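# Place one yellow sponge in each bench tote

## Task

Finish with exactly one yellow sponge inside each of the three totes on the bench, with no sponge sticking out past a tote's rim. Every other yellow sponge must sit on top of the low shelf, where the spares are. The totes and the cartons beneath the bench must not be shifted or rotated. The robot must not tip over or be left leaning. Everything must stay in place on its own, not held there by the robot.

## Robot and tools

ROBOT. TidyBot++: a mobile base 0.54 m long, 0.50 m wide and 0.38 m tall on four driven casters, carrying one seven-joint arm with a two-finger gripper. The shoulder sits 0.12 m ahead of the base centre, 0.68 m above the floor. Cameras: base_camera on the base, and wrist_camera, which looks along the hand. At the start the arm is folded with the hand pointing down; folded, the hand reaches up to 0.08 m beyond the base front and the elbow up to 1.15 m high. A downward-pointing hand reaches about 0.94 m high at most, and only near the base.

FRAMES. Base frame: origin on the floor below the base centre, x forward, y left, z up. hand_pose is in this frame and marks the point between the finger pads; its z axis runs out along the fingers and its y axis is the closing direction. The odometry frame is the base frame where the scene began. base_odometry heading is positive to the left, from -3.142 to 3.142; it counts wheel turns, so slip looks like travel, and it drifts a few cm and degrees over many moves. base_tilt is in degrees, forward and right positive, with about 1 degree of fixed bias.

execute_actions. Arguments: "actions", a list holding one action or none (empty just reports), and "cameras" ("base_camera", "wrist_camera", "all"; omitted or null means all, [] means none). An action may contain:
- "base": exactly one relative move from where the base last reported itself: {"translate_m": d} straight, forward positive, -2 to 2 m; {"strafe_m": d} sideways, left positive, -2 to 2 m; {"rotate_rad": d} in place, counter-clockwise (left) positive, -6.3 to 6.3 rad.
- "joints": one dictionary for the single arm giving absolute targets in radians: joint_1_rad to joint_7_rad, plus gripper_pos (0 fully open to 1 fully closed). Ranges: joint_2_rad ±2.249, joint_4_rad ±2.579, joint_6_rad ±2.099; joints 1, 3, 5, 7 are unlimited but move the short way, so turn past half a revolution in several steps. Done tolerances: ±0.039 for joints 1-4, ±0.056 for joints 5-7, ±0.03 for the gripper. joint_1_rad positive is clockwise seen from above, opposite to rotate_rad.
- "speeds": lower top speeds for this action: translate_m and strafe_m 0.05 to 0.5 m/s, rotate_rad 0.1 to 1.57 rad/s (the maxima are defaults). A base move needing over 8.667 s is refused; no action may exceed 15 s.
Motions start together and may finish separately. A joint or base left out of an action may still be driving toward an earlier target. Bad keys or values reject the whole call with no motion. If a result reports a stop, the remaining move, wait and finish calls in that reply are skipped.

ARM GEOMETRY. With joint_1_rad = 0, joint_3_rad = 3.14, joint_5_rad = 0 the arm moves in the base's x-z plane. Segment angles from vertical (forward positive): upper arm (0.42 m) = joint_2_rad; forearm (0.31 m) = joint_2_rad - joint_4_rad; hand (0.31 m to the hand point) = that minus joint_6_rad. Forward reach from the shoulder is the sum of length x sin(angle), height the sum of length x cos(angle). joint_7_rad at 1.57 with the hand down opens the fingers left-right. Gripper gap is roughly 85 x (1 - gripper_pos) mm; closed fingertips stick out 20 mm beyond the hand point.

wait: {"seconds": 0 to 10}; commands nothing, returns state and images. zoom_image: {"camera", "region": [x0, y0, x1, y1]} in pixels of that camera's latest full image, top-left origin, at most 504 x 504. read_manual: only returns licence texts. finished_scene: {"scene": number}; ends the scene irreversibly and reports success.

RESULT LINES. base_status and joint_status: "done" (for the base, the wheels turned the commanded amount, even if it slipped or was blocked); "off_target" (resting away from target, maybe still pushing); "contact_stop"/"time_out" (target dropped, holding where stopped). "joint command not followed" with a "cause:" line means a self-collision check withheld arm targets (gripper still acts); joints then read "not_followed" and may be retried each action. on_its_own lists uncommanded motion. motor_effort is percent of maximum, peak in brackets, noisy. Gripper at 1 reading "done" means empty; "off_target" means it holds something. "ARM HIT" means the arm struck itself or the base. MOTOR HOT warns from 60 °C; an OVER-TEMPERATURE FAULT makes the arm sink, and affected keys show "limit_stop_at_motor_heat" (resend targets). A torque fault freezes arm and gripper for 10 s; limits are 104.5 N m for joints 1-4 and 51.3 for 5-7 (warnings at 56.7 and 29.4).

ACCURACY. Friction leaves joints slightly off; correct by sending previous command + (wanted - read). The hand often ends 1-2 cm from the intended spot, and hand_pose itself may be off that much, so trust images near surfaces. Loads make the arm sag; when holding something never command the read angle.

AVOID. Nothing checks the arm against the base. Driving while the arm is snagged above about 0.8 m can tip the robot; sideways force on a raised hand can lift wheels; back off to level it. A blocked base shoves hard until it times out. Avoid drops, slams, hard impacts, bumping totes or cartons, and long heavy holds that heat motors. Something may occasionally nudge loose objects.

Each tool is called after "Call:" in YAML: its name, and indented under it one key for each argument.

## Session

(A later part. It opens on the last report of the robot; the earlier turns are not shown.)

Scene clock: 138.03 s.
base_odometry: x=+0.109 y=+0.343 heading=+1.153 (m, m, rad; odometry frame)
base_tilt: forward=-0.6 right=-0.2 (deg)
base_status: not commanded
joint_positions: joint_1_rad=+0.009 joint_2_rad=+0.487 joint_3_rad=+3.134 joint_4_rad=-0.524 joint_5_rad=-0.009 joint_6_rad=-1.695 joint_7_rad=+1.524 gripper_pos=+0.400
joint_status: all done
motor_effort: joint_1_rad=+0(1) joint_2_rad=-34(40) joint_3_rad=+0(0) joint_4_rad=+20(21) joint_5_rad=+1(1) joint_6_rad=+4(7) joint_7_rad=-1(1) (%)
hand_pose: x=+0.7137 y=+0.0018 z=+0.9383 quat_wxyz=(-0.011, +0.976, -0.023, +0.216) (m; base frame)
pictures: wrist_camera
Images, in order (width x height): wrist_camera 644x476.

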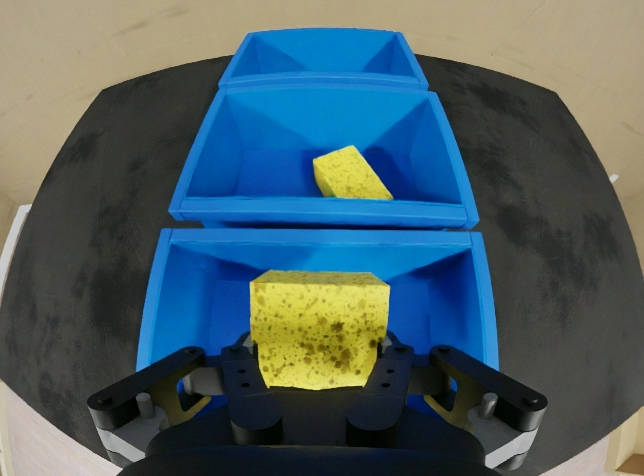

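Call:
execute_actions:
  actions:
    - {"base":{"translate_m":-0.05},"speeds":{"translate_m":0.1}}
  cameras: ["wrist_camera"]

Call:
execute_actions:
  actions:
    - {"joints":{"gripper_pos":0.1}}
  cameras: ["wrist_camera"]

Call:
execute_actions:
  actions:
    - {"joints":{"joint_2_rad":0.25}}
  cameras: ["wrist_camera"]

Scene clock: 142.50 s.
base_odometry: x=+0.088 y=+0.297 heading=+1.154 (m, m, rad; odometry frame)
base_tilt: forward=-0.6 right=-0.2 (deg)
base_status: done
joint_positions: joint_1_rad=+0.009 joint_2_rad=+0.485 joint_3_rad=+3.134 joint_4_rad=-0.524 joint_5_rad=-0.009 joint_6_rad=-1.695 joint_7_rad=+1.524 gripper_pos=+0.400
joint_status: not commanded
motor_effort: joint_1_rad=+0(3) joint_2_rad=-34(40) joint_3_rad=+0(1) joint_4_rad=+19(20) joint_5_rad=+1(2) joint_6_rad=+4(5) joint_7_rad=-1(1) (%)
hand_pose: x=+0.7130 y=+0.0019 z=+0.9397 quat_wxyz=(-0.011, +0.976, -0.023, +0.217) (m; base frame)
pictures: wrist_camera
Images, in order (width x height): wrist_camera 644x476.

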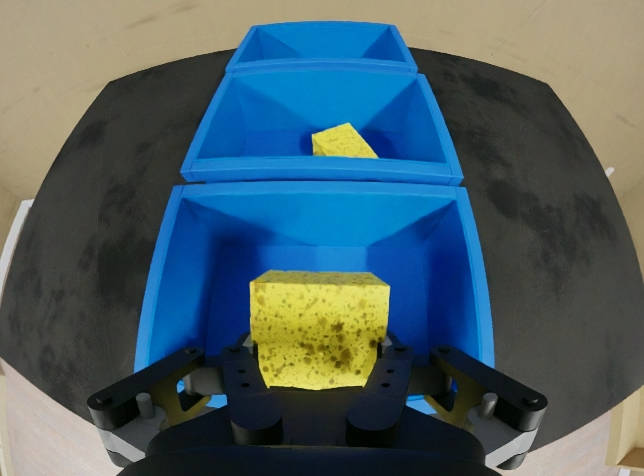

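Scene clock: 143.53 s.
base_odometry: x=+0.088 y=+0.297 heading=+1.154 (m, m, rad; odometry frame)
base_tilt: forward=-0.6 right=-0.2 (deg)
base_status: not commanded
joint_positions: joint_1_rad=+0.009 joint_2_rad=+0.485 joint_3_rad=+3.134 joint_4_rad=-0.524 joint_5_rad=-0.009 joint_6_rad=-1.695 joint_7_rad=+1.524 gripper_pos=+0.100
joint_status: all done
motor_effort: joint_1_rad=+0(1) joint_2_rad=-34(35) joint_3_rad=+0(0) joint_4_rad=+19(20) joint_5_rad=+1(2) joint_6_rad=+4(3) joint_7_rad=-1(1) (%)
hand_pose: x=+0.7130 y=+0.0019 z=+0.9397 quat_wxyz=(-0.011, +0.976, -0.023, +0.217) (m; base frame)
pictures: wrist_camera
Images, in order (width x height): wrist_camera 644x476.

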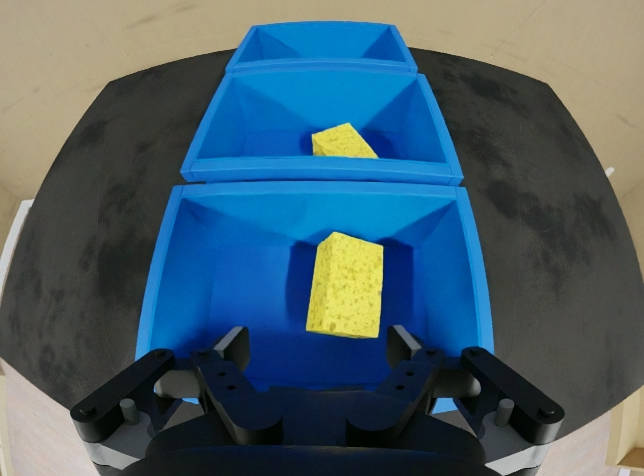

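Scene clock: 145.03 s.
base_odometry: x=+0.088 y=+0.297 heading=+1.154 (m, m, rad; odometry frame)
base_tilt: forward=-0.7 right=-0.2 (deg)
base_status: not commanded
joint_positions: joint_1_rad=+0.009 joint_2_rad=+0.243 joint_3_rad=+3.134 joint_4_rad=-0.520 joint_5_rad=-0.009 joint_6_rad=-1.695 joint_7_rad=+1.524 gripper_pos=+0.100
joint_status: all done
motor_effort: joint_1_rad=+0(0) joint_2_rad=-25(38) joint_3_rad=+0(0) joint_4_rad=+17(20) joint_5_rad=+2(2) joint_6_rad=+7(6) joint_7_rad=-1(1) (%)
hand_pose: x=+0.6340 y=+0.0026 z=+1.0762 quat_wxyz=(-0.012, +0.942, -0.021, +0.335) (m; base frame)
pictures: wrist_camera
Images, in order (width x height): wrist_camera 644x476.

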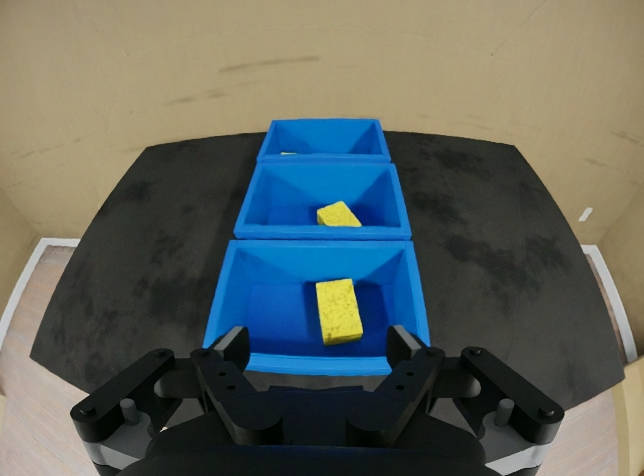

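Call:
finished_scene:
  scene: 2

The scene is finished: the task was done.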